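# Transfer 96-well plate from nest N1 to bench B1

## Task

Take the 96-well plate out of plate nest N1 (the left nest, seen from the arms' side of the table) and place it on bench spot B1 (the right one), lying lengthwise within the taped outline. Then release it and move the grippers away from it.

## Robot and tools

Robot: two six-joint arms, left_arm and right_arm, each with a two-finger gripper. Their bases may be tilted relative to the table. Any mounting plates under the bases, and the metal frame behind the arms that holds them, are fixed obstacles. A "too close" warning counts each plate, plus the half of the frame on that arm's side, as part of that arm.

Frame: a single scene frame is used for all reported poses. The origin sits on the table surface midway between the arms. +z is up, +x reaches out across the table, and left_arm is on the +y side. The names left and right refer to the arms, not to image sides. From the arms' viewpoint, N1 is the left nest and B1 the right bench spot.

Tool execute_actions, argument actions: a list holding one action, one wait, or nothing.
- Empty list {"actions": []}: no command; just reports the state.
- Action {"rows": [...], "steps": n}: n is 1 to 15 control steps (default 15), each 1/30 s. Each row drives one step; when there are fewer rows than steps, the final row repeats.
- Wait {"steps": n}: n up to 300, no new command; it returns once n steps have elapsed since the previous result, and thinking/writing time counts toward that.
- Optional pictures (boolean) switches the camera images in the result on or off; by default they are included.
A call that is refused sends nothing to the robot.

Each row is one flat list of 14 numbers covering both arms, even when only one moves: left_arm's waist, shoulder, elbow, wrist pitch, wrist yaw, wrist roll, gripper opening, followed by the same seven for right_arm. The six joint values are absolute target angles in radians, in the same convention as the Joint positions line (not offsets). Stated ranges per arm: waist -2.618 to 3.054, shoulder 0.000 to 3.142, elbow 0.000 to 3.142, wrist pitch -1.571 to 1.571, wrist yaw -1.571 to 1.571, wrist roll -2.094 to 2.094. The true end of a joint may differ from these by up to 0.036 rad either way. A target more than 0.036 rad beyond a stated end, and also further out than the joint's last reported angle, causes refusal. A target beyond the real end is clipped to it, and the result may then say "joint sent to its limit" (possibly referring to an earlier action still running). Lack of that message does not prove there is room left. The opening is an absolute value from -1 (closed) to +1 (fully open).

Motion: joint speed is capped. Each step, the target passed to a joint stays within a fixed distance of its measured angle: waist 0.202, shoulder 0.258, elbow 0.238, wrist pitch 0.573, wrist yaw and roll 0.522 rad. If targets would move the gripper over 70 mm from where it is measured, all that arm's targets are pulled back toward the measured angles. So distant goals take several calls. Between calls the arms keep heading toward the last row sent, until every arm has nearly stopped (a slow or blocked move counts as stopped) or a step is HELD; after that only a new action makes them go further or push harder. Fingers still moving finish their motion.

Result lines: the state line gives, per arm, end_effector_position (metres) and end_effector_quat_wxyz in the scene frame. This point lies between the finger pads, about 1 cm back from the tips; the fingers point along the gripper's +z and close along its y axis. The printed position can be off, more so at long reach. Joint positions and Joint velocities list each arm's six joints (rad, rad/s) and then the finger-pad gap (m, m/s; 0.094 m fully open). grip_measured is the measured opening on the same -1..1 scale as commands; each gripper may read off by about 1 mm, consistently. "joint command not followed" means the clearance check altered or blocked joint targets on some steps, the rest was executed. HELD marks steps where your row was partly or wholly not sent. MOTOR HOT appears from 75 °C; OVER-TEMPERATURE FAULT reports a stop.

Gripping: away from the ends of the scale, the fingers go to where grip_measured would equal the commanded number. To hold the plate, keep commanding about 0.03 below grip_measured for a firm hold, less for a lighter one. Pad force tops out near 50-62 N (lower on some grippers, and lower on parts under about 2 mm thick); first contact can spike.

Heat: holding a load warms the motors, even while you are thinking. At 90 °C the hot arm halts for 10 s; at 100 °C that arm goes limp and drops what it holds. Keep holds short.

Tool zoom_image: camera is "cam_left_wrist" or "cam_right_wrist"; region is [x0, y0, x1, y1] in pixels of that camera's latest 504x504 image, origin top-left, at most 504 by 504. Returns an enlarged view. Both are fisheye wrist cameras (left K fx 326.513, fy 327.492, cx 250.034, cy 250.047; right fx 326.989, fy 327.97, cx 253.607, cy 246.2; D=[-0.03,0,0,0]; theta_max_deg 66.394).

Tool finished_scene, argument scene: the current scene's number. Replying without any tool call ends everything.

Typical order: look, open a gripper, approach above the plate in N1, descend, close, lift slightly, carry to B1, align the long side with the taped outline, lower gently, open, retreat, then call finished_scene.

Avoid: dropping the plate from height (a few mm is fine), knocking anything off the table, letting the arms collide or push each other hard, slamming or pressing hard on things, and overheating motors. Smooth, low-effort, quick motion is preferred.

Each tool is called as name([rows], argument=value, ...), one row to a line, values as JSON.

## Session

execute_actions(actions=[])

Scene clock: 0.00 s of 13200.00 s.
left_arm: end_effector_position=(+0.4630, +0.5568, +0.2458) grip_measured=+1.000 end_effector_quat_wxyz=(+0.380, -0.914, +0.131, -0.052) | right_arm: end_effector_position=(+0.5725, -0.2898, +0.3141) grip_measured=+1.000 end_effector_quat_wxyz=(+0.187, -0.308, +0.932, +0.046)
Joint positions: left_arm=[-0.102  1.586  1.126  0.621 -1.206 -1.927  0.094] | right_arm=[ 0.279  1.516  1.605 -0.564  0.518 -0.758  0.094]
Joint velocities: left_arm=[-0.002  0.007 -0.017 -0.022 -0.037  0.007  0.   ] | right_arm=[ 0.007 -0.007 -0.002 -0.037  0.022 -0.022  0.   ]
Motor temperatures (°C, as the motors report them): left_arm=[27 33 21 23 22 23] | right_arm=[32 33 25 20 24 23]

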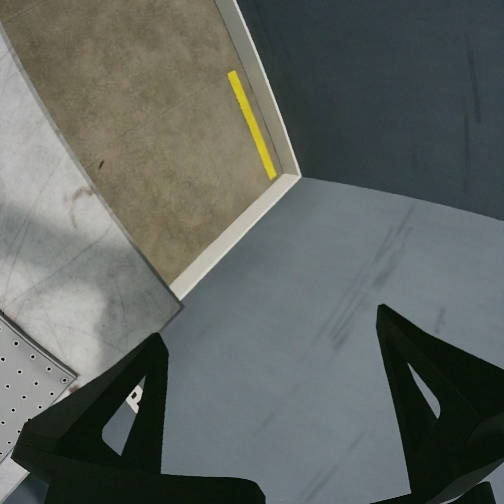

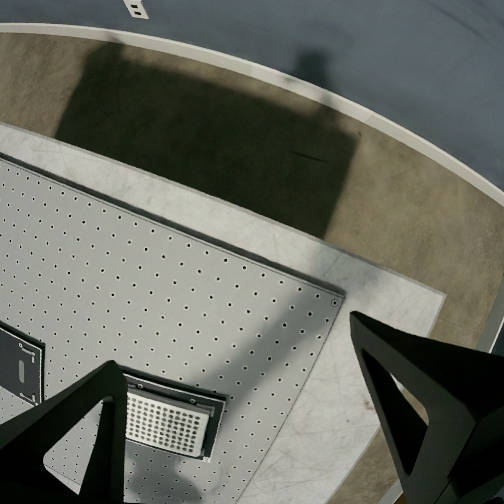

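zoom_image(camera="cam_right_wrist", region=[90, 340, 254, 504])

zoom_image(camera="cam_right_wrist", region=[160, 240, 360, 440])

zoom_image(camera="cam_right_wrist", region=[0, 150, 200, 420])

Region (90, 340, 254, 504) of cam_right_wrist's 504x504 image, scaled by 3.073, with more detail than that image has.

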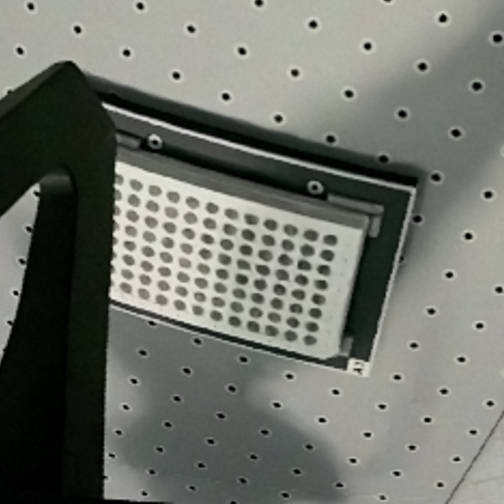

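Region (160, 240, 360, 440) of cam_right_wrist's 504x504 image, scaled by 2.520, with more detail than that image has.

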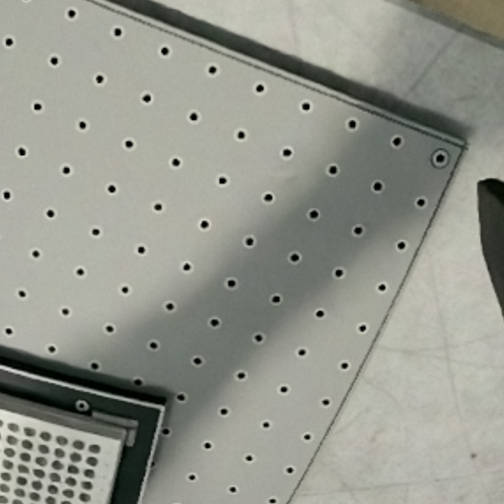

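Region (0, 150, 200, 420) of cam_right_wrist's 504x504 image, scaled by 1.867, with more detail than that image has; it fills the left 373 columns of this view, and the rest is white.

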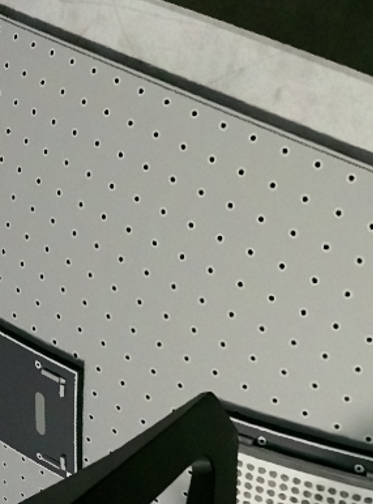

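execute_actions([
  {"rows":[[-0.1024,1.5864,1.1265,0.6100,-1.2015,-1.927,1,0.2785,1.5165,1.6038,-0.5560,0.5172,-0.7690,1],[-0.1037,1.5877,1.1278,0.5965,-1.1962,-1.927,1,0.2770,1.5178,1.6003,-0.5455,0.5161,-0.7830,1],[-0.1058,1.5897,1.1300,0.5812,-1.1904,-1.927,1,0.2746,1.5200,1.5945,-0.5336,0.5151,-0.7982,1],[-0.1086,1.5925,1.1330,0.5646,-1.1839,-1.927,1,0.2713,1.5230,1.5866,-0.5209,0.5139,-0.8150,1],[-0.1122,1.5960,1.1368,0.5455,-1.1764,-1.927,1,0.2671,1.5268,1.5767,-0.5063,0.5126,-0.8343,1],[-0.1165,1.6002,1.1413,0.5240,-1.1680,-1.927,1,0.2621,1.5314,1.5649,-0.4899,0.5110,-0.8561,1],[-0.1214,1.6050,1.1465,0.5003,-1.1587,-1.927,1,0.2564,1.5366,1.5514,-0.4718,0.5093,-0.8800,1],[-0.1269,1.6104,1.1523,0.4745,-1.1486,-1.927,1,0.2500,1.5424,1.5361,-0.4521,0.5075,-0.9061,1],[-0.1330,1.6164,1.1588,0.4468,-1.1377,-1.927,1,0.2429,1.5489,1.5193,-0.4309,0.5055,-0.9340,1],[-0.1396,1.6229,1.1658,0.4174,-1.1262,-1.927,1,0.2352,1.5559,1.5009,-0.4084,0.5034,-0.9638,1],[-0.1467,1.6298,1.1733,0.3863,-1.1140,-1.927,1,0.2269,1.5634,1.4813,-0.3847,0.5011,-0.9952,1],[-0.1543,1.6372,1.1813,0.3538,-1.1013,-1.927,1,0.2181,1.5714,1.4604,-0.3599,0.4988,-1.0280,1],[-0.1622,1.6450,1.1897,0.3200,-1.0880,-1.927,1,0.2089,1.5799,1.4383,-0.3340,0.4964,-1.0622,1],[-0.1706,1.6532,1.1985,0.2851,-1.0743,-1.927,1,0.1991,1.5887,1.4152,-0.3073,0.4939,-1.0975,1],[-0.1793,1.6617,1.2077,0.2491,-1.0603,-1.927,1,0.1890,1.5979,1.3912,-0.2799,0.4913,-1.1338,1]],"steps":15},
], pictures=false)

execute_actions([
  {"rows":[[-0.1882,1.6705,1.2171,0.2123,-1.0458,-1.927,1,0.1786,1.6074,1.3664,-0.2518,0.4886,-1.1710,1],[-0.1975,1.6795,1.2269,0.1749,-1.0312,-1.927,1,0.1678,1.6172,1.3409,-0.2231,0.4860,-1.2088,1],[-0.2069,1.6888,1.2369,0.1369,-1.0163,-1.927,1,0.1569,1.6272,1.3148,-0.1941,0.4832,-1.2472,1],[-0.2165,1.6982,1.2470,0.0985,-1.0012,-1.927,1,0.1457,1.6374,1.2882,-0.1648,0.4805,-1.2860,1],[-0.2263,1.7078,1.2574,0.0598,-0.9861,-1.927,1,0.1343,1.6478,1.2612,-0.1353,0.4777,-1.3250,1],[-0.2361,1.7174,1.2678,0.0212,-0.9709,-1.927,1,0.1228,1.6582,1.2339,-0.1057,0.4749,-1.3642,1],[-0.2460,1.7271,1.2783,-0.0175,-0.9558,-1.927,1,0.1113,1.6687,1.2065,-0.0762,0.4721,-1.4032,1],[-0.2560,1.7369,1.2887,-0.0559,-0.9407,-1.927,1,0.0997,1.6793,1.1790,-0.0469,0.4694,-1.4420,1],[-0.2659,1.7466,1.2992,-0.0939,-0.9258,-1.927,1,0.0882,1.6898,1.1516,-0.0179,0.4666,-1.4804,1],[-0.2757,1.7562,1.3096,-0.1313,-0.9112,-1.927,1,0.0767,1.7002,1.1243,0.0108,0.4640,-1.5182,1],[-0.2855,1.7658,1.3200,-0.1681,-0.8967,-1.927,1,0.0653,1.7106,1.0973,0.0389,0.4613,-1.5554,1],[-0.2951,1.7752,1.3301,-0.2041,-0.8827,-1.927,1,0.0541,1.7208,1.0707,0.0663,0.4587,-1.5917,1],[-0.3045,1.7845,1.3401,-0.2390,-0.8690,-1.927,1,0.0432,1.7308,1.0446,0.0930,0.4562,-1.6270,1],[-0.3138,1.7935,1.3499,-0.2728,-0.8557,-1.927,1,0.0324,1.7406,1.0191,0.1189,0.4538,-1.6612,1],[-0.3227,1.8023,1.3593,-0.3053,-0.8430,-1.927,1,0.0220,1.7501,0.9943,0.1437,0.4515,-1.6940,1]],"steps":15},
], pictures=false)

execute_actions([
  {"rows":[[-0.3314,1.8108,1.3685,-0.3364,-0.8308,-1.927,1,0.0119,1.7593,0.9703,0.1674,0.4492,-1.7254,1],[-0.3398,1.8190,1.3773,-0.3658,-0.8193,-1.927,1,0.0021,1.7681,0.9472,0.1899,0.4471,-1.7552,1],[-0.3477,1.8268,1.3857,-0.3935,-0.8084,-1.927,1,-0.0071,1.7766,0.9251,0.2111,0.4451,-1.7831,1],[-0.3553,1.8342,1.3937,-0.4193,-0.7983,-1.927,1,-0.0159,1.7846,0.9042,0.2308,0.4433,-1.8092,1],[-0.3624,1.8411,1.4012,-0.4430,-0.7890,-1.927,1,-0.0242,1.7921,0.8846,0.2489,0.4416,-1.8331,1],[-0.3690,1.8476,1.4082,-0.4645,-0.7806,-1.927,1,-0.0319,1.7991,0.8662,0.2653,0.4400,-1.8549,1],[-0.3751,1.8536,1.4147,-0.4836,-0.7731,-1.927,1,-0.0390,1.8056,0.8494,0.2799,0.4387,-1.8742,1],[-0.3806,1.8590,1.4205,-0.5002,-0.7666,-1.927,1,-0.0454,1.8114,0.8341,0.2926,0.4375,-1.8910,1],[-0.3855,1.8638,1.4257,-0.5141,-0.7611,-1.927,1,-0.0511,1.8166,0.8206,0.3032,0.4365,-1.9050,1],[-0.3898,1.8680,1.4302,-0.5252,-0.7568,-1.927,1,-0.0561,1.8212,0.8088,0.3117,0.4357,-1.9163,1],[-0.3934,1.8715,1.4340,-0.5333,-0.7536,-1.927,1,-0.0603,1.8250,0.7989,0.3179,0.4351,-1.9245,1],[-0.3962,1.8743,1.4370,-0.5383,-0.7517,-1.927,1,-0.0636,1.8280,0.7910,0.3217,0.4347,-1.9295,1],[-0.3983,1.8763,1.4392,-0.54,-0.751,-1.927,1,-0.0660,1.8302,0.7852,0.323,0.4346,-1.9312,1],[-0.3996,1.8776,1.4405,-0.54,-0.751,-1.927,1,-0.0675,1.8315,0.7817,0.323,0.4346,-1.9312,1],[-0.400,1.878,1.441,-0.54,-0.751,-1.927,1,-0.068,1.832,0.7805,0.323,0.4346,-1.9312,1]],"steps":15},
], pictures=false)

execute_actions([
  {"steps":14},
])

Scene clock: 120.50 s of 13200.00 s.
left_arm: end_effector_position=(+0.4720, +0.5082, +0.2189) grip_measured=+1.000 end_effector_quat_wxyz=(-0.313, +0.916, -0.246, +0.048) | right_arm: end_effector_position=(+0.5547, -0.2872, +0.2599) grip_measured=+1.000 end_effector_quat_wxyz=(+0.170, -0.402, +0.900, +0.005)
Joint positions: left_arm=[-0.144  1.639  1.172  0.401 -1.108 -1.929  0.094] | right_arm=[ 0.208  1.554  1.456 -0.371  0.513 -0.998  0.094]
Joint velocities: left_arm=[-0.252  0.261  0.256 -0.886  0.403 -0.007  0.   ] | right_arm=[-0.266  0.32  -0.676  0.637 -0.125 -0.857  0.   ]
Motor temperatures (°C, as the motors report them): left_arm=[28 38 22 25 22 23] | right_arm=[32 38 27 21 24 23]
Steps of this call (steps 1 to 90: nothing new was sent; then 117.00 s passed at rest; steps 91 to 105: all 15 steps of this action). Readings (joint positions):
91: left_arm=[-0.102 1.586 1.126 0.621 -1.206 -1.927] | right_arm=[0.279 1.516 1.605 -0.564 0.518 -0.758]
92: left_arm=[-0.102 1.586 1.126 0.621 -1.203 -1.927] | right_arm=[0.279 1.516 1.605 -0.563 0.518 -0.760]
94: left_arm=[-0.102 1.586 1.126 0.615 -1.197 -1.928] | right_arm=[0.279 1.516 1.605 -0.557 0.518 -0.773]
98: left_arm=[-0.103 1.589 1.127 0.571 -1.176 -1.928] | right_arm=[0.264 1.516 1.585 -0.509 0.518 -0.826]
105: the state above

Scene clock: 121.00 s of 13200.00 s.
left_arm: end_effector_position=(+0.4578, +0.3719, +0.1867) grip_measured=+1.000 end_effector_quat_wxyz=(-0.122, +0.862, -0.490, +0.037) | right_arm: end_effector_position=(+0.4241, -0.2731, +0.1207) grip_measured=+1.000 end_effector_quat_wxyz=(+0.062, -0.639, +0.767, -0.004)
Joint positions: left_arm=[-0.286  1.781  1.322 -0.134 -0.895 -1.929  0.094] | right_arm=[ 0.04   1.719  1.056  0.021  0.476 -1.537  0.094]
Joint velocities: left_arm=[-0.261  0.266  0.276 -1.033  0.418 -0.022  0.   ] | right_arm=[-0.3    0.266 -0.72   0.667 -0.095 -1.018  0.   ]
Motor temperatures (°C, as the motors report them): left_arm=[28 38 22 25 22 23] | right_arm=[32 38 27 21 24 23]
Steps of this call (steps 1 to 15: all 15 steps of this action). Readings (joint positions):
1: left_arm=[-0.153 1.648 1.181 0.369 -1.095 -1.929] | right_arm=[0.198 1.566 1.431 -0.348 0.511 -1.030]
2: left_arm=[-0.162 1.657 1.190 0.337 -1.082 -1.929] | right_arm=[0.188 1.578 1.406 -0.324 0.509 -1.062]
4: left_arm=[-0.181 1.675 1.210 0.269 -1.054 -1.929] | right_arm=[0.166 1.603 1.353 -0.274 0.504 -1.131]
8: left_arm=[-0.218 1.713 1.251 0.124 -0.997 -1.929] | right_arm=[0.121 1.649 1.242 -0.171 0.493 -1.278]
15: the state above

Scene clock: 121.50 s of 13200.00 s.
left_arm: end_effector_position=(+0.4126, +0.2965, +0.1889) grip_measured=+1.000 end_effector_quat_wxyz=(+0.011, +0.784, -0.621, +0.009) | right_arm: end_effector_position=(+0.3232, -0.2824, +0.0737) grip_measured=+1.000 end_effector_quat_wxyz=(-0.008, +0.759, -0.651, -0.017)
Joint positions: left_arm=[-0.377  1.871  1.414 -0.488 -0.759 -1.929  0.094] | right_arm=[-0.063  1.813  0.805  0.278  0.453 -1.889  0.094]
Joint velocities: left_arm=[-0.051  0.037  0.037 -0.286  0.037 -0.037  0.   ] | right_arm=[-0.056  0.032 -0.12   0.066 -0.037 -0.242  0.   ]
Motor temperatures (°C, as the motors report them): left_arm=[28 38 22 25 22 23] | right_arm=[32 38 27 21 24 23]
Steps of this call (steps 1 to 15: all 15 steps of this action). Readings (joint positions):
1: left_arm=[-0.295 1.791 1.331 -0.169 -0.881 -1.929] | right_arm=[0.030 1.728 1.031 0.047 0.474 -1.572]
2: left_arm=[-0.304 1.799 1.340 -0.203 -0.868 -1.929] | right_arm=[0.020 1.737 1.006 0.073 0.472 -1.606]
4: left_arm=[-0.321 1.816 1.357 -0.268 -0.843 -1.929] | right_arm=[0.000 1.755 0.960 0.121 0.468 -1.670]
8: left_arm=[-0.349 1.845 1.386 -0.379 -0.801 -1.929] | right_arm=[-0.032 1.785 0.881 0.201 0.460 -1.781]
15: the state above

Scene clock: 121.97 s of 13200.00 s.
left_arm: end_effector_position=(+0.4076, +0.2953, +0.1894) grip_measured=+1.000 end_effector_quat_wxyz=(+0.020, +0.777, -0.629, +0.003) | right_arm: end_effector_position=(+0.3290, -0.2832, +0.0732) grip_measured=+1.000 end_effector_quat_wxyz=(-0.016, +0.764, -0.645, -0.005)
Joint positions: left_arm=[-0.378  1.873  1.418 -0.518 -0.75  -1.929  0.094] | right_arm=[-0.065  1.814  0.801  0.315  0.45  -1.921  0.094]
Joint velocities: left_arm=[-0.022  0.007 -0.007 -0.037  0.007  0.007  0.   ] | right_arm=[-0.007 -0.007  0.002  0.007  0.022  0.007  0.   ]
Motor temperatures (°C, as the motors report them): left_arm=[28 38 22 25 22 23] | right_arm=[32 38 27 21 24 23]
Steps of this call (steps 1 to 14: the robot went on to your last target). Readings (joint positions):
1: left_arm=[-0.378 1.872 1.415 -0.495 -0.756 -1.929] | right_arm=[-0.064 1.814 0.803 0.282 0.453 -1.896]
2: left_arm=[-0.378 1.873 1.416 -0.500 -0.754 -1.929] | right_arm=[-0.065 1.814 0.802 0.286 0.452 -1.902]
4: left_arm=[-0.378 1.873 1.417 -0.508 -0.753 -1.929] | right_arm=[-0.065 1.814 0.801 0.296 0.452 -1.909]
8: left_arm=[-0.378 1.873 1.418 -0.515 -0.751 -1.929] | right_arm=[-0.065 1.814 0.801 0.309 0.450 -1.917]
14: the state above

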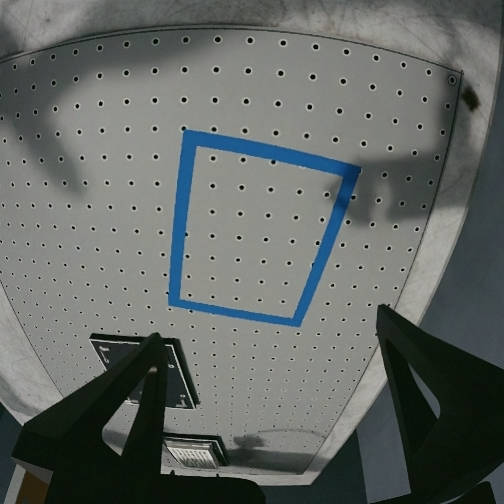

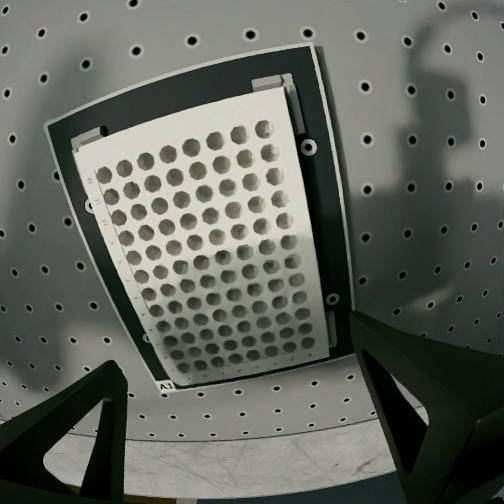

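zoom_image(camera="cam_right_wrist", region=[60, 70, 330, 230])

zoom_image(camera="cam_right_wrist", region=[140, 290, 360, 400])

zoom_image(camera="cam_left_wrist", region=[150, 110, 380, 340])

zoom_image(camera="cam_left_wrist", region=[170, 20, 480, 200])

Region (60, 70, 330, 230) of cam_right_wrist's 504x504 image, scaled by 1.867, with more detail than that image has; it fills the top 299 rows of this view, and the rest is white.

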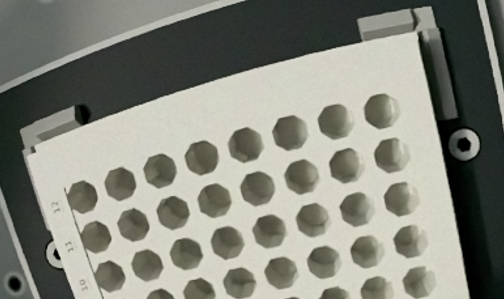

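Region (140, 290, 360, 400) of cam_right_wrist's 504x504 image, scaled by 2.291, with more detail than that image has.

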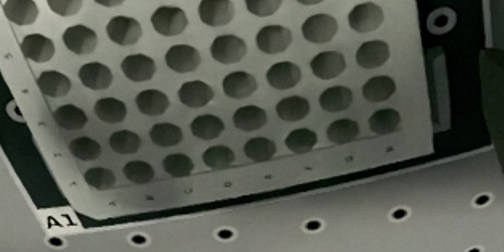

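Region (150, 110, 380, 340) of cam_left_wrist's 504x504 image, scaled by 2.191, with more detail than that image has.

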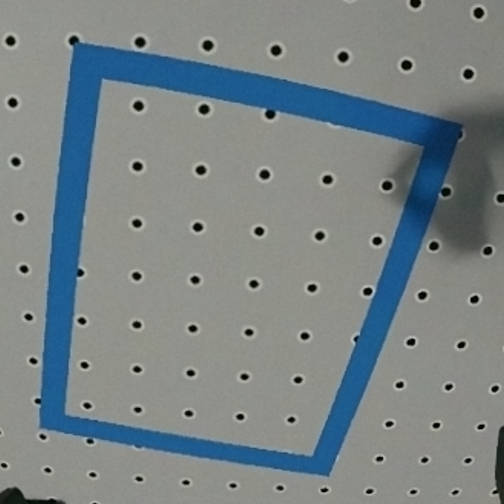

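Region (170, 20, 480, 200) of cam_left_wrist's 504x504 image, scaled by 1.626, with more detail than that image has; it fills the top 293 rows of this view, and the rest is white.

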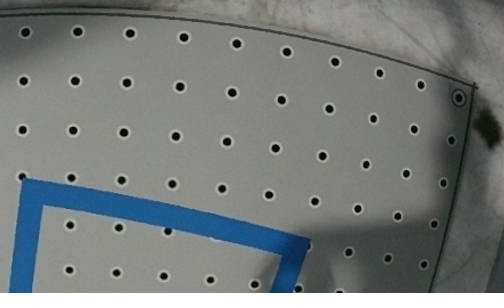

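execute_actions([
  {"rows":[[-0.4,1.878,1.441,-0.54,-0.751,-1.927,1,-0.068,1.8325,0.792,0.3233,0.4345,-1.9313,1],[-0.4,1.878,1.441,-0.54,-0.751,-1.927,1,-0.0685,1.8335,0.805,0.3240,0.4340,-1.9315,1],[-0.4,1.878,1.441,-0.54,-0.751,-1.927,1,-0.069,1.8341,0.818,0.3252,0.4334,-1.9319,1],[-0.4,1.878,1.441,-0.54,-0.751,-1.927,1,-0.0695,1.8359,0.8284,0.3268,0.4325,-1.9324,1],[-0.4,1.878,1.441,-0.54,-0.751,-1.927,1,-0.070,1.8388,0.8295,0.3288,0.4315,-1.9330,1],[-0.4,1.878,1.441,-0.54,-0.751,-1.927,1,-0.0708,1.8427,0.8314,0.3311,0.4302,-1.9337,1],[-0.4,1.878,1.441,-0.54,-0.751,-1.927,1,-0.0718,1.8474,0.8338,0.3337,0.4288,-1.9345,1],[-0.4,1.878,1.441,-0.54,-0.751,-1.927,1,-0.0731,1.8528,0.8368,0.3365,0.4273,-1.9353,1],[-0.4,1.878,1.441,-0.54,-0.751,-1.927,1,-0.0748,1.8589,0.8403,0.3394,0.4257,-1.9362,1],[-0.4,1.878,1.441,-0.54,-0.751,-1.927,1,-0.0767,1.8656,0.8442,0.3425,0.4241,-1.9372,1],[-0.4,1.878,1.441,-0.54,-0.751,-1.927,1,-0.0789,1.8726,0.8484,0.3457,0.4223,-1.9382,1],[-0.4,1.878,1.441,-0.54,-0.751,-1.927,1,-0.0813,1.8800,0.8529,0.3490,0.4206,-1.9392,1],[-0.4,1.878,1.441,-0.54,-0.751,-1.927,1,-0.0838,1.8876,0.8576,0.3522,0.4189,-1.9401,1],[-0.4,1.878,1.441,-0.54,-0.751,-1.927,1,-0.0864,1.8954,0.8624,0.3554,0.4171,-1.9411,1],[-0.4,1.878,1.441,-0.54,-0.751,-1.927,1,-0.0891,1.9031,0.8673,0.3585,0.4155,-1.9421,1]],"steps":15},
], pictures=false)

execute_actions([
  {"rows":[[-0.4,1.878,1.441,-0.54,-0.751,-1.927,1,-0.0917,1.9107,0.8722,0.3614,0.4139,-1.9430,1],[-0.4,1.878,1.441,-0.54,-0.751,-1.927,1,-0.0943,1.9181,0.8770,0.3642,0.4124,-1.9438,1],[-0.4,1.878,1.441,-0.54,-0.751,-1.927,1,-0.0968,1.9251,0.8817,0.3668,0.4110,-1.9446,1],[-0.4,1.878,1.441,-0.54,-0.751,-1.927,1,-0.0992,1.9318,0.8862,0.3691,0.4097,-1.9453,1],[-0.4,1.878,1.441,-0.54,-0.751,-1.927,1,-0.1014,1.9379,0.8904,0.3711,0.4087,-1.9459,1],[-0.4,1.878,1.441,-0.54,-0.751,-1.927,1,-0.1035,1.9433,0.8943,0.3727,0.4078,-1.9464,1],[-0.4,1.878,1.441,-0.54,-0.751,-1.927,1,-0.1054,1.9480,0.8978,0.3739,0.4072,-1.9468,1],[-0.4,1.878,1.441,-0.54,-0.751,-1.927,1,-0.1070,1.9519,0.9008,0.3746,0.4067,-1.9470,1],[-0.4,1.878,1.441,-0.54,-0.751,-1.927,1,-0.1083,1.9548,0.9032,0.3749,0.4066,-1.9471,1],[-0.4,1.878,1.441,-0.54,-0.751,-1.927,1,-0.1093,1.9566,0.9051,0.3749,0.4066,-1.9471,1],[-0.4,1.878,1.441,-0.54,-0.751,-1.927,1,-0.1099,1.9572,0.9062,0.3749,0.4066,-1.9471,1],[-0.4,1.878,1.441,-0.54,-0.751,-1.927,1,-0.1101,1.9572,0.9066,0.3749,0.4066,-1.9471,1],[-0.4,1.878,1.441,-0.54,-0.751,-1.927,1,-0.1101,1.9572,0.9066,0.3749,0.4066,-1.9471,1],[-0.4,1.878,1.441,-0.54,-0.751,-1.927,1,-0.1101,1.9572,0.9066,0.3749,0.4066,-1.9471,0.96],[-0.4,1.878,1.441,-0.54,-0.751,-1.927,1,-0.1101,1.9572,0.9066,0.3749,0.4066,-1.9471,0.92]],"steps":15},
], pictures=false)

execute_actions([
  {"rows":[[-0.4,1.878,1.441,-0.54,-0.751,-1.927,1,-0.1101,1.9572,0.9066,0.3749,0.4066,-1.9471,0.885],[-0.4,1.878,1.441,-0.54,-0.751,-1.927,1,-0.1101,1.9572,0.9066,0.3749,0.4066,-1.9471,0.855],[-0.4,1.878,1.441,-0.54,-0.751,-1.927,1,-0.1101,1.9572,0.9066,0.3749,0.4066,-1.9471,0.83],[-0.4,1.878,1.441,-0.54,-0.751,-1.927,1,-0.1101,1.9572,0.9066,0.3749,0.4066,-1.9471,0.81],[-0.4,1.878,1.441,-0.54,-0.751,-1.927,1,-0.1101,1.9572,0.9066,0.3749,0.4066,-1.9471,0.792],[-0.4,1.878,1.441,-0.54,-0.751,-1.927,1,-0.1101,1.9572,0.9066,0.3749,0.4066,-1.9471,0.776],[-0.4,1.878,1.441,-0.54,-0.751,-1.927,1,-0.1101,1.9572,0.9066,0.3749,0.4066,-1.9471,0.762],[-0.4,1.878,1.441,-0.54,-0.751,-1.927,1,-0.1101,1.9572,0.9066,0.3749,0.4066,-1.9471,0.75],[-0.4,1.878,1.441,-0.54,-0.751,-1.927,1,-0.1101,1.9572,0.9066,0.3749,0.4066,-1.9471,0.739],[-0.4,1.878,1.441,-0.54,-0.751,-1.927,1,-0.1101,1.9572,0.9066,0.3749,0.4066,-1.9471,0.729],[-0.4,1.878,1.441,-0.54,-0.751,-1.927,1,-0.1101,1.9572,0.9066,0.3749,0.4066,-1.9471,0.72],[-0.4,1.878,1.441,-0.54,-0.751,-1.927,1,-0.1101,1.9572,0.9066,0.3749,0.4066,-1.9471,0.71],[-0.4,1.878,1.441,-0.54,-0.751,-1.927,1,-0.1101,1.9572,0.9066,0.3749,0.4066,-1.9471,0.70],[-0.4,1.878,1.441,-0.54,-0.751,-1.927,1,-0.1101,1.9572,0.9066,0.3749,0.4066,-1.9471,0.69]],"steps":15},
])

Scene clock: 242.47 s of 13200.00 s.
left_arm: end_effector_position=(+0.4074, +0.2953, +0.1894) grip_measured=+1.000 end_effector_quat_wxyz=(+0.020, +0.777, -0.629, +0.003) | right_arm: end_effector_position=(+0.3326, -0.2822, +0.0601) grip_measured=+1.000 end_effector_quat_wxyz=(-0.018, +0.763, -0.646, -0.004)
Joint positions: left_arm=[-0.378  1.873  1.418 -0.52  -0.75  -1.929  0.094] | right_arm=[-0.08   1.867  0.837  0.341  0.437 -1.93   0.094]
Joint velocities: left_arm=[-0.007 -0.017  0.002  0.066  0.037  0.022  0.   ] | right_arm=[-0.095  0.217  0.12   0.051 -0.022 -0.051  0.   ]
Motor temperatures (°C, as the motors report them): left_arm=[32 36 23 24 22 23] | right_arm=[30 35 25 20 24 23]
Steps of this call (steps 1 to 30: the robot went on to your last target; steps 31 to 90: nothing new was sent; then 117.00 s passed at rest; steps 91 to 105: all 15 steps of this action). Readings (joint positions):
91: left_arm=[-0.378 1.873 1.418 -0.520 -0.750 -1.929] | right_arm=[-0.065 1.814 0.801 0.316 0.450 -1.922]
92: left_arm=[-0.378 1.873 1.418 -0.520 -0.750 -1.929] | right_arm=[-0.065 1.814 0.801 0.316 0.450 -1.922]
94: left_arm=[-0.378 1.873 1.418 -0.520 -0.750 -1.929] | right_arm=[-0.065 1.814 0.801 0.317 0.449 -1.923]
98: left_arm=[-0.378 1.873 1.418 -0.520 -0.750 -1.929] | right_arm=[-0.065 1.816 0.803 0.321 0.447 -1.925]
105: the state above

Scene clock: 242.97 s of 13200.00 s.
left_arm: end_effector_position=(+0.4074, +0.2953, +0.1894) grip_measured=+1.000 end_effector_quat_wxyz=(+0.020, +0.777, -0.629, +0.003) | right_arm: end_effector_position=(+0.3323, -0.2838, +0.0416) grip_measured=+0.940 end_effector_quat_wxyz=(-0.014, +0.760, -0.649, -0.004)
Joint positions: left_arm=[-0.378  1.873  1.418 -0.52  -0.75  -1.929  0.094] | right_arm=[-0.106  1.935  0.883  0.366  0.423 -1.938  0.091]
Joint velocities: left_arm=[-0.022  0.002 -0.012  0.007 -0.037 -0.037  0.   ] | right_arm=[-0.012 -0.012  0.022 -0.037 -0.11  -0.022 -0.035]
Motor temperatures (°C, as the motors report them): left_arm=[32 36 23 24 22 23] | right_arm=[30 35 25 20 24 23]
Steps of this call (steps 1 to 15: all 15 steps of this action). Readings (joint positions):
1: left_arm=[-0.378 1.873 1.418 -0.520 -0.750 -1.929] | right_arm=[-0.082 1.875 0.842 0.344 0.435 -1.931]
2: left_arm=[-0.378 1.873 1.418 -0.520 -0.750 -1.929] | right_arm=[-0.085 1.883 0.846 0.346 0.434 -1.931]
4: left_arm=[-0.378 1.873 1.418 -0.520 -0.750 -1.929] | right_arm=[-0.090 1.898 0.855 0.351 0.431 -1.933]
8: left_arm=[-0.378 1.873 1.418 -0.520 -0.750 -1.929] | right_arm=[-0.099 1.923 0.872 0.359 0.426 -1.936]
15: the state above

Scene clock: 243.47 s of 13200.00 s.
left_arm: end_effector_position=(+0.4073, +0.2953, +0.1894) grip_measured=+1.000 end_effector_quat_wxyz=(+0.020, +0.777, -0.629, +0.003) | right_arm: end_effector_position=(+0.3309, -0.2843, +0.0413) grip_measured=+0.712 end_effector_quat_wxyz=(-0.012, +0.761, -0.649, -0.007)
Joint positions: left_arm=[-0.378  1.873  1.418 -0.52  -0.75  -1.929  0.094] | right_arm=[-0.108  1.935  0.884  0.36   0.423 -1.939  0.08 ]
Joint velocities: left_arm=[-0.007  0.012 -0.007 -0.066 -0.051 -0.007  0.   ] | right_arm=[ 0.012 -0.007 -0.012 -0.037  0.066  0.007 -0.   ]
Motor temperatures (°C, as the motors report them): left_arm=[32 36 23 24 22 23] | right_arm=[30 35 25 20 24 23]
Steps of this call (steps 1 to 15: all 15 steps of this action). Readings (joint positions):
1: left_arm=[-0.378 1.873 1.418 -0.520 -0.750 -1.929] | right_arm=[-0.106 1.935 0.883 0.367 0.423 -1.938]
2: left_arm=[-0.378 1.873 1.418 -0.520 -0.750 -1.929] | right_arm=[-0.106 1.935 0.884 0.367 0.423 -1.938]
4: left_arm=[-0.378 1.873 1.418 -0.520 -0.750 -1.929] | right_arm=[-0.106 1.935 0.884 0.366 0.423 -1.938]
8: left_arm=[-0.378 1.873 1.418 -0.520 -0.750 -1.929] | right_arm=[-0.108 1.935 0.884 0.360 0.423 -1.938]
15: the state above

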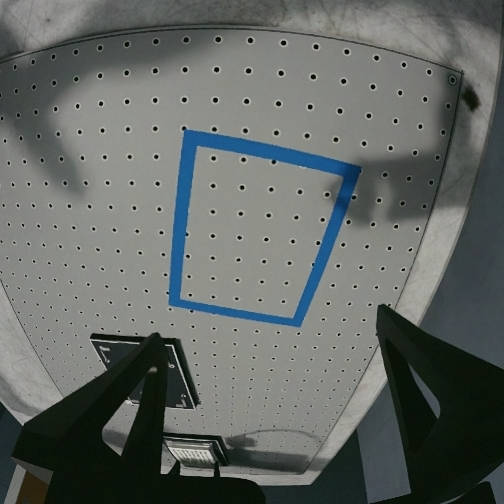

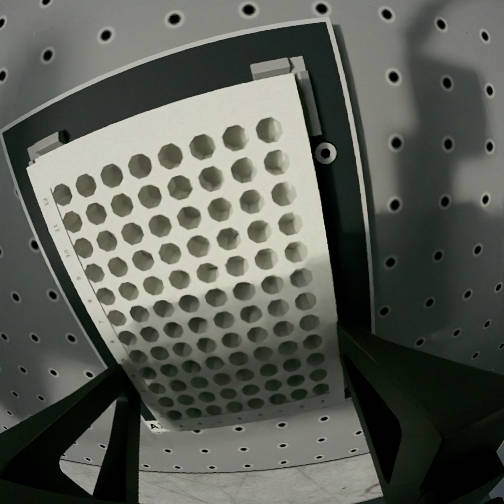

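zoom_image(camera="cam_right_wrist", region=[20, 60, 320, 240])

zoom_image(camera="cam_right_wrist", region=[90, 300, 380, 450])

Region (20, 60, 320, 240) of cam_right_wrist's 504x504 image, scaled by 1.680, with more detail than that image has; it fills the top 302 rows of this view, and the rest is white.

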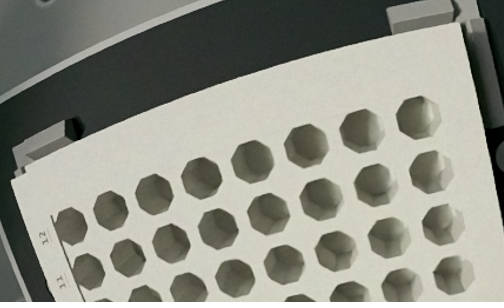

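Region (90, 300, 380, 450) of cam_right_wrist's 504x504 image, scaled by 1.738, with more detail than that image has; it fills the top 261 rows of this view, and the rest is white.

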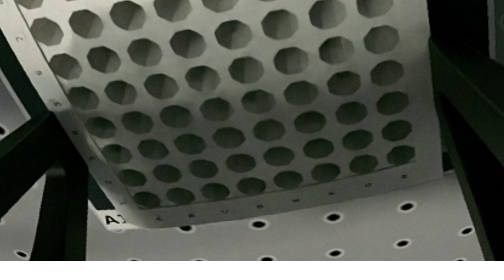

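execute_actions([
  {"rows":[[-0.4,1.878,1.441,-0.54,-0.751,-1.927,1,-0.105,1.946,0.895,0.368,0.411,-1.943,0.685],[-0.4,1.878,1.441,-0.54,-0.751,-1.927,1,-0.100,1.935,0.884,0.361,0.416,-1.939,0.68],[-0.4,1.878,1.441,-0.54,-0.751,-1.927,1,-0.095,1.924,0.873,0.354,0.420,-1.935,0.677],[-0.4,1.878,1.441,-0.54,-0.751,-1.927,1,-0.091,1.913,0.862,0.3476,0.4242,-1.9308,0.677],[-0.4,1.878,1.441,-0.54,-0.751,-1.927,1,-0.0907,1.9122,0.8615,0.3464,0.4248,-1.9302,0.677],[-0.4,1.878,1.441,-0.54,-0.751,-1.927,1,-0.0899,1.9098,0.8600,0.3446,0.4258,-1.9293,0.677],[-0.4,1.878,1.441,-0.54,-0.751,-1.927,1,-0.0886,1.9061,0.8577,0.3422,0.4271,-1.9281,0.677],[-0.4,1.878,1.441,-0.54,-0.751,-1.927,1,-0.0869,1.9011,0.8547,0.3376,0.4296,-1.9258,0.677],[-0.4,1.878,1.441,-0.54,-0.751,-1.927,1,-0.0849,1.8953,0.8511,0.3322,0.4324,-1.9232,0.677],[-0.4,1.878,1.441,-0.54,-0.751,-1.927,1,-0.0826,1.8886,0.8471,0.3282,0.4345,-1.9213,0.677],[-0.4,1.878,1.441,-0.54,-0.751,-1.927,1,-0.0801,1.8813,0.8427,0.3241,0.4366,-1.9193,0.677],[-0.4,1.878,1.441,-0.54,-0.751,-1.927,1,-0.0774,1.8736,0.8382,0.3199,0.4387,-1.9173,0.677],[-0.4,1.878,1.441,-0.54,-0.751,-1.927,1,-0.0746,1.8658,0.8336,0.3157,0.4409,-1.9154,0.677],[-0.4,1.878,1.441,-0.54,-0.751,-1.927,1,-0.0718,1.8579,0.8291,0.3117,0.4429,-1.9135,0.677],[-0.4,1.878,1.441,-0.54,-0.751,-1.927,1,-0.0690,1.8501,0.8247,0.3079,0.4447,-1.9118,0.677]],"steps":15},
], pictures=false)

execute_actions([
  {"rows":[[-0.4,1.878,1.441,-0.54,-0.751,-1.927,1,-0.0664,1.8428,0.8206,0.3045,0.4464,-1.9102,0.677],[-0.4,1.878,1.441,-0.54,-0.751,-1.927,1,-0.0640,1.8360,0.8168,0.3017,0.4478,-1.9089,0.677],[-0.4,1.878,1.441,-0.54,-0.751,-1.927,1,-0.0618,1.8300,0.8135,0.2990,0.4495,-1.9070,0.677],[-0.4,1.878,1.441,-0.54,-0.751,-1.927,1,-0.0597,1.8250,0.8108,0.2955,0.4520,-1.9040,0.677],[-0.4,1.878,1.441,-0.54,-0.751,-1.927,1,-0.0577,1.8212,0.8087,0.2931,0.4566,-1.8988,0.677],[-0.4,1.878,1.441,-0.54,-0.751,-1.927,1,-0.0555,1.8183,0.8072,0.2903,0.4632,-1.8917,0.677],[-0.4,1.878,1.441,-0.54,-0.751,-1.927,1,-0.0525,1.822,0.813,0.2870,0.4712,-1.8827,0.677],[-0.4,1.878,1.441,-0.54,-0.751,-1.927,1,-0.0475,1.831,0.824,0.2833,0.4807,-1.8721,0.677],[-0.4,1.878,1.441,-0.54,-0.751,-1.927,1,-0.0401,1.842,0.837,0.2789,0.4914,-1.8598,0.677],[-0.4,1.878,1.441,-0.54,-0.751,-1.927,1,-0.0290,1.854,0.850,0.2739,0.5033,-1.8462,0.677],[-0.4,1.878,1.441,-0.54,-0.751,-1.927,1,-0.0160,1.866,0.862,0.2682,0.5160,-1.8312,0.677],[-0.4,1.878,1.441,-0.54,-0.751,-1.927,1,-0.0014,1.8775,0.873,0.2616,0.5295,-1.8150,0.677],[-0.4,1.878,1.441,-0.54,-0.751,-1.927,1,0.0149,1.8881,0.8830,0.2541,0.5437,-1.7977,0.677],[-0.4,1.878,1.441,-0.54,-0.751,-1.927,1,0.0324,1.8985,0.8927,0.2457,0.5583,-1.7795,0.677],[-0.4,1.878,1.441,-0.54,-0.751,-1.927,1,0.0509,1.9101,0.9040,0.2363,0.5733,-1.7606,0.677]],"steps":15},
], pictures=false)

execute_actions([
  {"rows":[[-0.4,1.878,1.441,-0.54,-0.751,-1.927,1,0.0704,1.9230,0.9170,0.2257,0.5884,-1.7409,0.677],[-0.4,1.878,1.441,-0.54,-0.751,-1.927,1,0.0908,1.9372,0.9318,0.2140,0.6035,-1.7207,0.677],[-0.4,1.878,1.441,-0.54,-0.751,-1.927,1,0.1115,1.9527,0.9485,0.2010,0.6185,-1.7001,0.677],[-0.4,1.878,1.441,-0.54,-0.751,-1.927,1,0.1327,1.9694,0.9671,0.1867,0.6332,-1.6792,0.677],[-0.4,1.878,1.441,-0.54,-0.751,-1.927,1,0.1539,1.9874,0.9877,0.1709,0.6474,-1.6582,0.677],[-0.4,1.878,1.441,-0.54,-0.751,-1.927,1,0.1752,2.0066,1.0104,0.1537,0.6611,-1.6371,0.677],[-0.4,1.878,1.441,-0.54,-0.751,-1.927,1,0.1963,2.0270,1.0353,0.1351,0.6743,-1.6160,0.677],[-0.4,1.878,1.441,-0.54,-0.751,-1.927,1,0.2168,2.0487,1.0625,0.1153,0.6869,-1.5951,0.677],[-0.4,1.878,1.441,-0.54,-0.751,-1.927,1,0.2369,2.0716,1.0921,0.0945,0.6989,-1.5743,0.677],[-0.4,1.878,1.441,-0.54,-0.751,-1.927,1,0.2565,2.0957,1.1238,0.0729,0.7103,-1.5538,0.677],[-0.4,1.878,1.441,-0.54,-0.751,-1.927,1,0.2754,2.1208,1.1574,0.0504,0.7211,-1.5336,0.677],[-0.4,1.878,1.441,-0.54,-0.751,-1.927,1,0.2938,2.1467,1.1927,0.0274,0.7313,-1.5139,0.677],[-0.4,1.878,1.441,-0.54,-0.751,-1.927,1,0.3115,2.1734,1.2296,0.0039,0.7408,-1.4946,0.677],[-0.4,1.878,1.441,-0.54,-0.751,-1.927,1,0.3286,2.2006,1.2677,-0.0200,0.7497,-1.4759,0.677],[-0.4,1.878,1.441,-0.54,-0.751,-1.927,1,0.3451,2.2283,1.3071,-0.0440,0.7580,-1.4578,0.677]],"steps":15},
], pictures=false)

execute_actions([
  {"rows":[[-0.4,1.878,1.441,-0.54,-0.751,-1.927,1,0.3608,2.2562,1.3473,-0.0680,0.7655,-1.4404,0.677],[-0.4,1.878,1.441,-0.54,-0.751,-1.927,1,0.3759,2.2844,1.3884,-0.0924,0.7725,-1.4234,0.677],[-0.4,1.878,1.441,-0.54,-0.751,-1.927,1,0.3902,2.3126,1.4299,-0.1175,0.7789,-1.4065,0.677],[-0.4,1.878,1.441,-0.54,-0.751,-1.927,1,0.4039,2.3407,1.4718,-0.1430,0.7848,-1.3900,0.677],[-0.4,1.878,1.441,-0.54,-0.751,-1.927,1,0.4169,2.3688,1.5143,-0.1685,0.7902,-1.3742,0.677],[-0.4,1.878,1.441,-0.54,-0.751,-1.927,1,0.4293,2.3970,1.5576,-0.1937,0.7951,-1.3593,0.677],[-0.4,1.878,1.441,-0.54,-0.751,-1.927,1,0.4412,2.4252,1.6014,-0.2183,0.7993,-1.3458,0.677],[-0.4,1.878,1.441,-0.54,-0.751,-1.927,1,0.4524,2.4534,1.6456,-0.2421,0.8031,-1.3338,0.677],[-0.4,1.878,1.441,-0.54,-0.751,-1.927,1,0.4629,2.4814,1.6897,-0.2647,0.8062,-1.3236,0.677],[-0.4,1.878,1.441,-0.54,-0.751,-1.927,1,0.4725,2.5091,1.7337,-0.2858,0.8088,-1.3156,0.677],[-0.4,1.878,1.441,-0.54,-0.751,-1.927,1,0.4814,2.5364,1.7771,-0.3050,0.8107,-1.3099,0.677],[-0.4,1.878,1.441,-0.54,-0.751,-1.927,1,0.4892,2.5633,1.8198,-0.3222,0.8120,-1.3070,0.677],[-0.4,1.878,1.441,-0.54,-0.751,-1.927,1,0.4959,2.5896,1.8615,-0.3376,0.8130,-1.3056,0.677],[-0.4,1.878,1.441,-0.54,-0.751,-1.927,1,0.5016,2.6153,1.9018,-0.3517,0.8138,-1.3043,0.677],[-0.4,1.878,1.441,-0.54,-0.751,-1.927,1,0.5061,2.6402,1.9407,-0.3646,0.8146,-1.3032,0.677]],"steps":15},
], pictures=false)

execute_actions([
  {"rows":[[-0.4,1.878,1.441,-0.54,-0.751,-1.927,1,0.5098,2.6643,1.9780,-0.3764,0.8152,-1.3022,0.677],[-0.4,1.878,1.441,-0.54,-0.751,-1.927,1,0.5130,2.6875,2.0137,-0.3871,0.8158,-1.3013,0.677],[-0.4,1.878,1.441,-0.54,-0.751,-1.927,1,0.5160,2.7098,2.0479,-0.3967,0.8164,-1.3006,0.677],[-0.4,1.878,1.441,-0.54,-0.751,-1.927,1,0.5185,2.7311,2.0803,-0.4053,0.8168,-1.3000,0.677],[-0.4,1.878,1.441,-0.54,-0.751,-1.927,1,0.5207,2.7514,2.1111,-0.4129,0.8172,-1.2994,0.677],[-0.4,1.878,1.441,-0.54,-0.751,-1.927,1,0.5228,2.7705,2.1400,-0.4196,0.8175,-1.2990,0.677],[-0.4,1.878,1.441,-0.54,-0.751,-1.927,1,0.5244,2.7885,2.1670,-0.4254,0.8178,-1.2986,0.677],[-0.4,1.878,1.441,-0.54,-0.751,-1.927,1,0.5258,2.8052,2.1921,-0.4303,0.8180,-1.2983,0.677],[-0.4,1.878,1.441,-0.54,-0.751,-1.927,1,0.5271,2.8207,2.2151,-0.4345,0.8181,-1.2981,0.677],[-0.4,1.878,1.441,-0.54,-0.751,-1.927,1,0.5280,2.8348,2.2360,-0.4379,0.8183,-1.2980,0.677],[-0.4,1.878,1.441,-0.54,-0.751,-1.927,1,0.5288,2.8474,2.2547,-0.4406,0.8184,-1.2978,0.677],[-0.4,1.878,1.441,-0.54,-0.751,-1.927,1,0.5293,2.8586,2.2712,-0.4426,0.8184,-1.2978,0.677],[-0.4,1.878,1.441,-0.54,-0.751,-1.927,1,0.5298,2.8682,2.2854,-0.4439,0.8185,-1.2977,0.677],[-0.4,1.878,1.441,-0.54,-0.751,-1.927,1,0.5300,2.8762,2.2971,-0.4447,0.8185,-1.2977,0.677],[-0.4,1.878,1.441,-0.54,-0.751,-1.927,1,0.5300,2.8825,2.3063,-0.4450,0.8185,-1.2977,0.677]],"steps":15},
], pictures=false)

execute_actions([
  {"rows":[[-0.4,1.878,1.441,-0.54,-0.751,-1.927,1,0.527,2.8871,2.3130,-0.445,0.8185,-1.2977,0.677],[-0.4,1.878,1.441,-0.54,-0.751,-1.927,1,0.523,2.8900,2.3171,-0.445,0.8185,-1.2977,0.677],[-0.4,1.878,1.441,-0.54,-0.751,-1.927,1,0.519,2.8909,2.3185,-0.445,0.8185,-1.2977,0.677],[-0.4,1.878,1.441,-0.54,-0.751,-1.927,1,0.515,2.8909,2.3185,-0.445,0.8185,-1.2977,0.677],[-0.4,1.878,1.441,-0.54,-0.751,-1.927,1,0.5115,2.8909,2.3185,-0.445,0.8185,-1.2977,0.677],[-0.4,1.878,1.441,-0.54,-0.751,-1.927,1,0.508,2.8909,2.3185,-0.445,0.8185,-1.2977,0.677],[-0.4,1.878,1.441,-0.54,-0.751,-1.927,1,0.505,2.8909,2.3185,-0.445,0.8185,-1.2977,0.677],[-0.4,1.878,1.441,-0.54,-0.751,-1.927,1,0.502,2.8909,2.3185,-0.445,0.8185,-1.2977,0.677],[-0.4,1.878,1.441,-0.54,-0.751,-1.927,1,0.4995,2.8909,2.3185,-0.445,0.8185,-1.2977,0.677],[-0.4,1.878,1.441,-0.54,-0.751,-1.927,1,0.497,2.8909,2.3185,-0.445,0.8185,-1.2977,0.677],[-0.4,1.878,1.441,-0.54,-0.751,-1.927,1,0.495,2.8909,2.3185,-0.445,0.8185,-1.2977,0.677],[-0.4,1.878,1.441,-0.54,-0.751,-1.927,1,0.493,2.8909,2.3185,-0.445,0.8185,-1.2977,0.677],[-0.4,1.878,1.441,-0.54,-0.751,-1.927,1,0.4915,2.8909,2.3185,-0.445,0.8185,-1.2977,0.677],[-0.4,1.878,1.441,-0.54,-0.751,-1.927,1,0.490,2.8909,2.3185,-0.445,0.8185,-1.2977,0.677],[-0.4,1.878,1.441,-0.54,-0.751,-1.927,1,0.489,2.8909,2.3185,-0.445,0.8185,-1.2977,0.677]],"steps":15},
], pictures=false)

execute_actions([
  {"rows":[[-0.4,1.878,1.441,-0.54,-0.751,-1.927,1,0.488,2.8909,2.3185,-0.445,0.8185,-1.2977,0.677],[-0.4,1.878,1.441,-0.54,-0.751,-1.927,1,0.4875,2.8909,2.3185,-0.445,0.8185,-1.2977,0.677]],"steps":8},
])

Scene clock: 363.97 s of 13200.00 s.
left_arm: end_effector_position=(+0.4073, +0.2953, +0.1894) grip_measured=+1.000 end_effector_quat_wxyz=(+0.020, +0.777, -0.629, +0.003) | right_arm: end_effector_position=(+0.3329, -0.2858, +0.0538) grip_measured=+0.712 end_effector_quat_wxyz=(-0.013, +0.760, -0.650, -0.003)
Joint positions: left_arm=[-0.378  1.873  1.418 -0.52  -0.75  -1.929  0.094] | right_arm=[-0.093  1.887  0.857  0.339  0.437 -1.928  0.08 ]
Joint velocities: left_arm=[ 0.002  0.017  0.002 -0.022  0.007 -0.007  0.   ] | right_arm=[ 0.066 -0.266 -0.11  -0.051  0.066  0.051 -0.   ]
Motor temperatures (°C, as the motors report them): left_arm=[33 36 23 23 22 23] | right_arm=[29 34 25 20 24 23]
Steps of this call (steps 1 to 15: the robot went on to your last target; steps 16 to 90: nothing new was sent; then 117.00 s passed at rest; steps 91 to 105: all 15 steps of this action). Readings (joint positions):
91: left_arm=[-0.378 1.873 1.418 -0.520 -0.750 -1.929] | right_arm=[-0.108 1.935 0.884 0.360 0.423 -1.939]
92: left_arm=[-0.378 1.873 1.418 -0.520 -0.750 -1.929] | right_arm=[-0.108 1.935 0.884 0.359 0.423 -1.939]
94: left_arm=[-0.378 1.873 1.418 -0.520 -0.750 -1.929] | right_arm=[-0.108 1.935 0.884 0.358 0.423 -1.939]
98: left_arm=[-0.378 1.873 1.418 -0.520 -0.750 -1.929] | right_arm=[-0.108 1.935 0.884 0.357 0.424 -1.938]
105: the state above

Scene clock: 364.47 s of 13200.00 s.
left_arm: end_effector_position=(+0.4073, +0.2953, +0.1894) grip_measured=+1.000 end_effector_quat_wxyz=(+0.020, +0.777, -0.629, +0.003) | right_arm: end_effector_position=(+0.3376, -0.2666, +0.0717) grip_measured=+0.712 end_effector_quat_wxyz=(-0.002, +0.750, -0.662, +0.002)
Joint positions: left_arm=[-0.378  1.873  1.418 -0.52  -0.75  -1.929  0.094] | right_arm=[-0.003  1.867  0.863  0.282  0.529 -1.83   0.08 ]
Joint velocities: left_arm=[-0.012 -0.017 -0.017 -0.037  0.037  0.007  0.   ] | right_arm=[ 0.476  0.335  0.305 -0.095  0.315  0.374 -0.   ]
Motor temperatures (°C, as the motors report them): left_arm=[33 36 23 23 22 23] | right_arm=[29 34 25 20 24 23]
Steps of this call (steps 1 to 15: all 15 steps of this action). Readings (joint positions):
1: left_arm=[-0.378 1.873 1.418 -0.520 -0.750 -1.929] | right_arm=[-0.090 1.878 0.853 0.336 0.439 -1.926]
2: left_arm=[-0.378 1.873 1.418 -0.520 -0.750 -1.929] | right_arm=[-0.087 1.870 0.849 0.334 0.441 -1.925]
4: left_arm=[-0.378 1.873 1.418 -0.520 -0.750 -1.929] | right_arm=[-0.081 1.856 0.842 0.329 0.444 -1.921]
8: left_arm=[-0.378 1.873 1.418 -0.520 -0.750 -1.929] | right_arm=[-0.073 1.842 0.836 0.318 0.460 -1.905]
15: the state above

Scene clock: 364.97 s of 13200.00 s.
left_arm: end_effector_position=(+0.4073, +0.2953, +0.1894) grip_measured=+1.000 end_effector_quat_wxyz=(+0.020, +0.777, -0.629, +0.003) | right_arm: end_effector_position=(+0.3694, -0.1328, +0.0792) grip_measured=+0.712 end_effector_quat_wxyz=(-0.009, +0.744, -0.668, -0.006)
Joint positions: left_arm=[-0.378  1.873  1.418 -0.52  -0.75  -1.929  0.094] | right_arm=[ 0.294  2.165  1.224  0.061  0.716 -1.547  0.08 ]
Joint velocities: left_arm=[-0.017 -0.017  0.002  0.022 -0.066  0.037  0.   ] | right_arm=[ 0.476  0.774  1.087 -0.52   0.256  0.579 -0.001]
Motor temperatures (°C, as the motors report them): left_arm=[33 36 23 23 22 23] | right_arm=[29 34 25 20 24 23]
Steps of this call (steps 1 to 15: all 15 steps of this action). Readings (joint positions):
1: left_arm=[-0.378 1.873 1.418 -0.520 -0.750 -1.929] | right_arm=[0.015 1.879 0.875 0.275 0.542 -1.815]
2: left_arm=[-0.378 1.873 1.418 -0.520 -0.750 -1.929] | right_arm=[0.035 1.892 0.888 0.267 0.554 -1.798]
4: left_arm=[-0.378 1.873 1.418 -0.520 -0.750 -1.929] | right_arm=[0.076 1.921 0.918 0.248 0.580 -1.763]
8: left_arm=[-0.378 1.873 1.418 -0.520 -0.750 -1.929] | right_arm=[0.161 1.994 1.000 0.195 0.634 -1.687]
15: the state above

Scene clock: 365.47 s of 13200.00 s.
left_arm: end_effector_position=(+0.4073, +0.2953, +0.1894) grip_measured=+1.000 end_effector_quat_wxyz=(+0.020, +0.777, -0.629, +0.003) | right_arm: end_effector_position=(+0.3987, +0.0010, +0.0740) grip_measured=+0.712 end_effector_quat_wxyz=(-0.018, +0.736, -0.677, -0.010)
Joint positions: left_arm=[-0.378  1.873  1.418 -0.52  -0.75  -1.929  0.094] | right_arm=[ 0.472  2.582  1.853 -0.274  0.803 -1.336  0.08 ]
Joint velocities: left_arm=[ 0.002  0.002 -0.022 -0.081 -0.051 -0.007  0.   ] | right_arm=[ 0.188  0.75   1.131 -0.579 -0.022  0.095  0.   ]
Motor temperatures (°C, as the motors report them): left_arm=[33 36 23 23 22 23] | right_arm=[29 34 25 20 24 23]
Steps of this call (steps 1 to 15: all 15 steps of this action). Readings (joint positions):
1: left_arm=[-0.378 1.873 1.418 -0.520 -0.750 -1.929] | right_arm=[0.310 2.192 1.262 0.039 0.725 -1.528]
2: left_arm=[-0.378 1.873 1.418 -0.520 -0.750 -1.929] | right_arm=[0.326 2.220 1.302 0.017 0.735 -1.510]
4: left_arm=[-0.378 1.873 1.418 -0.520 -0.750 -1.929] | right_arm=[0.356 2.276 1.384 -0.029 0.751 -1.474]
8: left_arm=[-0.378 1.873 1.418 -0.520 -0.750 -1.929] | right_arm=[0.407 2.390 1.554 -0.125 0.778 -1.407]
15: the state above

Scene clock: 365.97 s of 13200.00 s.
left_arm: end_effector_position=(+0.4073, +0.2953, +0.1894) grip_measured=+1.000 end_effector_quat_wxyz=(+0.020, +0.777, -0.629, +0.003) | right_arm: end_effector_position=(+0.4015, +0.0528, +0.0494) grip_measured=+0.712 end_effector_quat_wxyz=(-0.022, +0.734, -0.679, -0.009)
Joint positions: left_arm=[-0.378  1.873  1.418 -0.52  -0.75  -1.929  0.094] | right_arm=[ 0.497  2.855  2.26  -0.417  0.816 -1.308  0.08 ]
Joint velocities: left_arm=[-0.002 -0.007 -0.017 -0.007  0.051 -0.11   0.   ] | right_arm=[-0.002  0.261  0.335 -0.066  0.007  0.007  0.001]
Motor temperatures (°C, as the motors report them): left_arm=[33 36 23 23 22 23] | right_arm=[29 34 25 20 24 23]
Steps of this call (steps 1 to 15: all 15 steps of this action). Readings (joint positions):
1: left_arm=[-0.378 1.873 1.418 -0.520 -0.750 -1.929] | right_arm=[0.478 2.608 1.893 -0.290 0.805 -1.331]
2: left_arm=[-0.378 1.873 1.418 -0.520 -0.750 -1.929] | right_arm=[0.483 2.632 1.931 -0.306 0.806 -1.327]
4: left_arm=[-0.378 1.873 1.418 -0.520 -0.750 -1.929] | right_arm=[0.490 2.678 2.002 -0.333 0.809 -1.321]
8: left_arm=[-0.378 1.873 1.418 -0.520 -0.750 -1.929] | right_arm=[0.496 2.760 2.124 -0.375 0.812 -1.313]
15: the state above

Scene clock: 366.47 s of 13200.00 s.
left_arm: end_effector_position=(+0.4073, +0.2953, +0.1894) grip_measured=+1.000 end_effector_quat_wxyz=(+0.020, +0.777, -0.629, +0.003) | right_arm: end_effector_position=(+0.4013, +0.0490, +0.0413) grip_measured=+0.712 end_effector_quat_wxyz=(-0.015, +0.731, -0.682, -0.007)
Joint positions: left_arm=[-0.378  1.873  1.418 -0.52  -0.75  -1.929  0.094] | right_arm=[ 0.483  2.877  2.291 -0.43   0.817 -1.307  0.08 ]
Joint velocities: left_arm=[-0.012 -0.012  0.007 -0.066 -0.007  0.066  0.   ] | right_arm=[-0.09  -0.007 -0.002 -0.051 -0.022 -0.007  0.   ]
Motor temperatures (°C, as the motors report them): left_arm=[33 36 23 23 22 23] | right_arm=[29 34 25 20 24 23]
Steps of this call (steps 1 to 15: all 15 steps of this action). Readings (joint positions):
1: left_arm=[-0.378 1.873 1.418 -0.520 -0.750 -1.929] | right_arm=[0.497 2.863 2.270 -0.420 0.816 -1.308]
2: left_arm=[-0.378 1.873 1.418 -0.520 -0.750 -1.929] | right_arm=[0.497 2.869 2.278 -0.422 0.816 -1.308]
4: left_arm=[-0.378 1.873 1.418 -0.520 -0.750 -1.929] | right_arm=[0.497 2.876 2.286 -0.425 0.816 -1.307]
8: left_arm=[-0.378 1.873 1.418 -0.520 -0.750 -1.929] | right_arm=[0.496 2.877 2.289 -0.430 0.817 -1.307]
15: the state above

Scene clock: 366.73 s of 13200.00 s.
left_arm: end_effector_position=(+0.4073, +0.2953, +0.1894) grip_measured=+1.000 end_effector_quat_wxyz=(+0.020, +0.777, -0.629, +0.003) | right_arm: end_effector_position=(+0.4012, +0.0453, +0.0381) grip_measured=+0.712 end_effector_quat_wxyz=(-0.011, +0.730, -0.683, -0.007)
Joint positions: left_arm=[-0.378  1.873  1.418 -0.52  -0.75  -1.929  0.094] | right_arm=[ 0.476  2.877  2.291 -0.433  0.817 -1.306  0.08 ]
Joint velocities: left_arm=[ 0.017 -0.007  0.002 -0.007  0.007  0.037  0.   ] | right_arm=[ 0.017  0.022  0.027 -0.051 -0.066 -0.051  0.   ]
Motor temperatures (°C, as the motors report them): left_arm=[33 36 23 23 22 23] | right_arm=[29 34 25 20 24 23]
Steps of this call (steps 1 to 8: all 8 steps of this action). Readings (joint positions):
1: left_arm=[-0.378 1.873 1.418 -0.520 -0.750 -1.929] | right_arm=[0.480 2.877 2.291 -0.431 0.817 -1.307]
2: left_arm=[-0.378 1.873 1.418 -0.520 -0.750 -1.929] | right_arm=[0.478 2.877 2.291 -0.431 0.818 -1.307]
4: left_arm=[-0.378 1.873 1.418 -0.520 -0.750 -1.929] | right_arm=[0.476 2.877 2.291 -0.432 0.817 -1.306]
8: the state above

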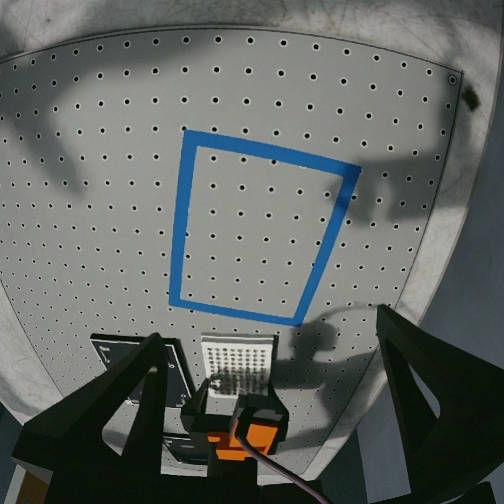

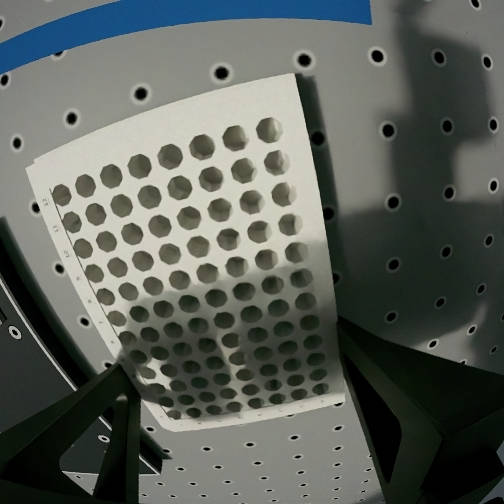

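execute_actions(actions=[])

Scene clock: 435.93 s of 13200.00 s.
left_arm: end_effector_position=(+0.4073, +0.2953, +0.1894) grip_measured=+1.000 end_effector_quat_wxyz=(+0.020, +0.777, -0.629, +0.003) | right_arm: end_effector_position=(+0.4012, +0.0453, +0.0381) grip_measured=+0.712 end_effector_quat_wxyz=(-0.011, +0.730, -0.683, -0.007)
Joint positions: left_arm=[-0.378  1.873  1.418 -0.52  -0.75  -1.929  0.094] | right_arm=[ 0.476  2.877  2.291 -0.433  0.817 -1.306  0.08 ]
Joint velocities: left_arm=[ 0.002 -0.017  0.007 -0.037  0.007 -0.022  0.   ] | right_arm=[-0.002  0.002 -0.027 -0.037 -0.007  0.051 -0.   ]
Motor temperatures (°C, as the motors report them): left_arm=[33 36 24 23 22 23] | right_arm=[36 35 26 20 24 23]
Steps of this call (steps 1 to 15: the robot went on to your last target; steps 16 to 90: nothing new was sent; then 66.20 s passed at rest). Readings (joint positions):
1: left_arm=[-0.378 1.873 1.418 -0.520 -0.750 -1.929] | right_arm=[0.476 2.877 2.291 -0.433 0.817 -1.306]
2: left_arm=[-0.378 1.873 1.418 -0.520 -0.750 -1.929] | right_arm=[0.476 2.877 2.291 -0.433 0.817 -1.306]
4: left_arm=[-0.378 1.873 1.418 -0.520 -0.750 -1.929] | right_arm=[0.476 2.877 2.291 -0.433 0.817 -1.306]
8: left_arm=[-0.378 1.873 1.418 -0.520 -0.750 -1.929] | right_arm=[0.476 2.877 2.291 -0.433 0.817 -1.306]
90: the state above
All arms were judged still, so your last target was given up. Only a new action makes them travel on or press farther. Fingers that are still opening or closing keep moving.

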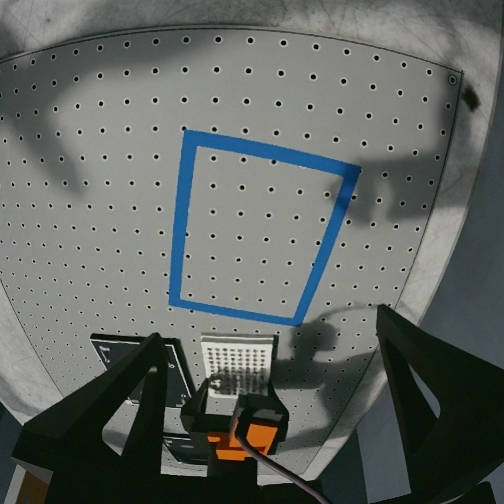

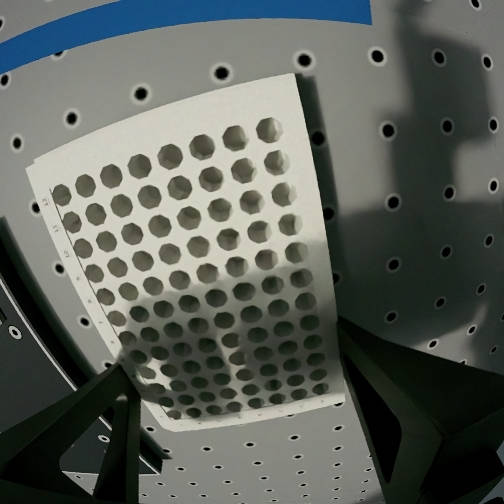

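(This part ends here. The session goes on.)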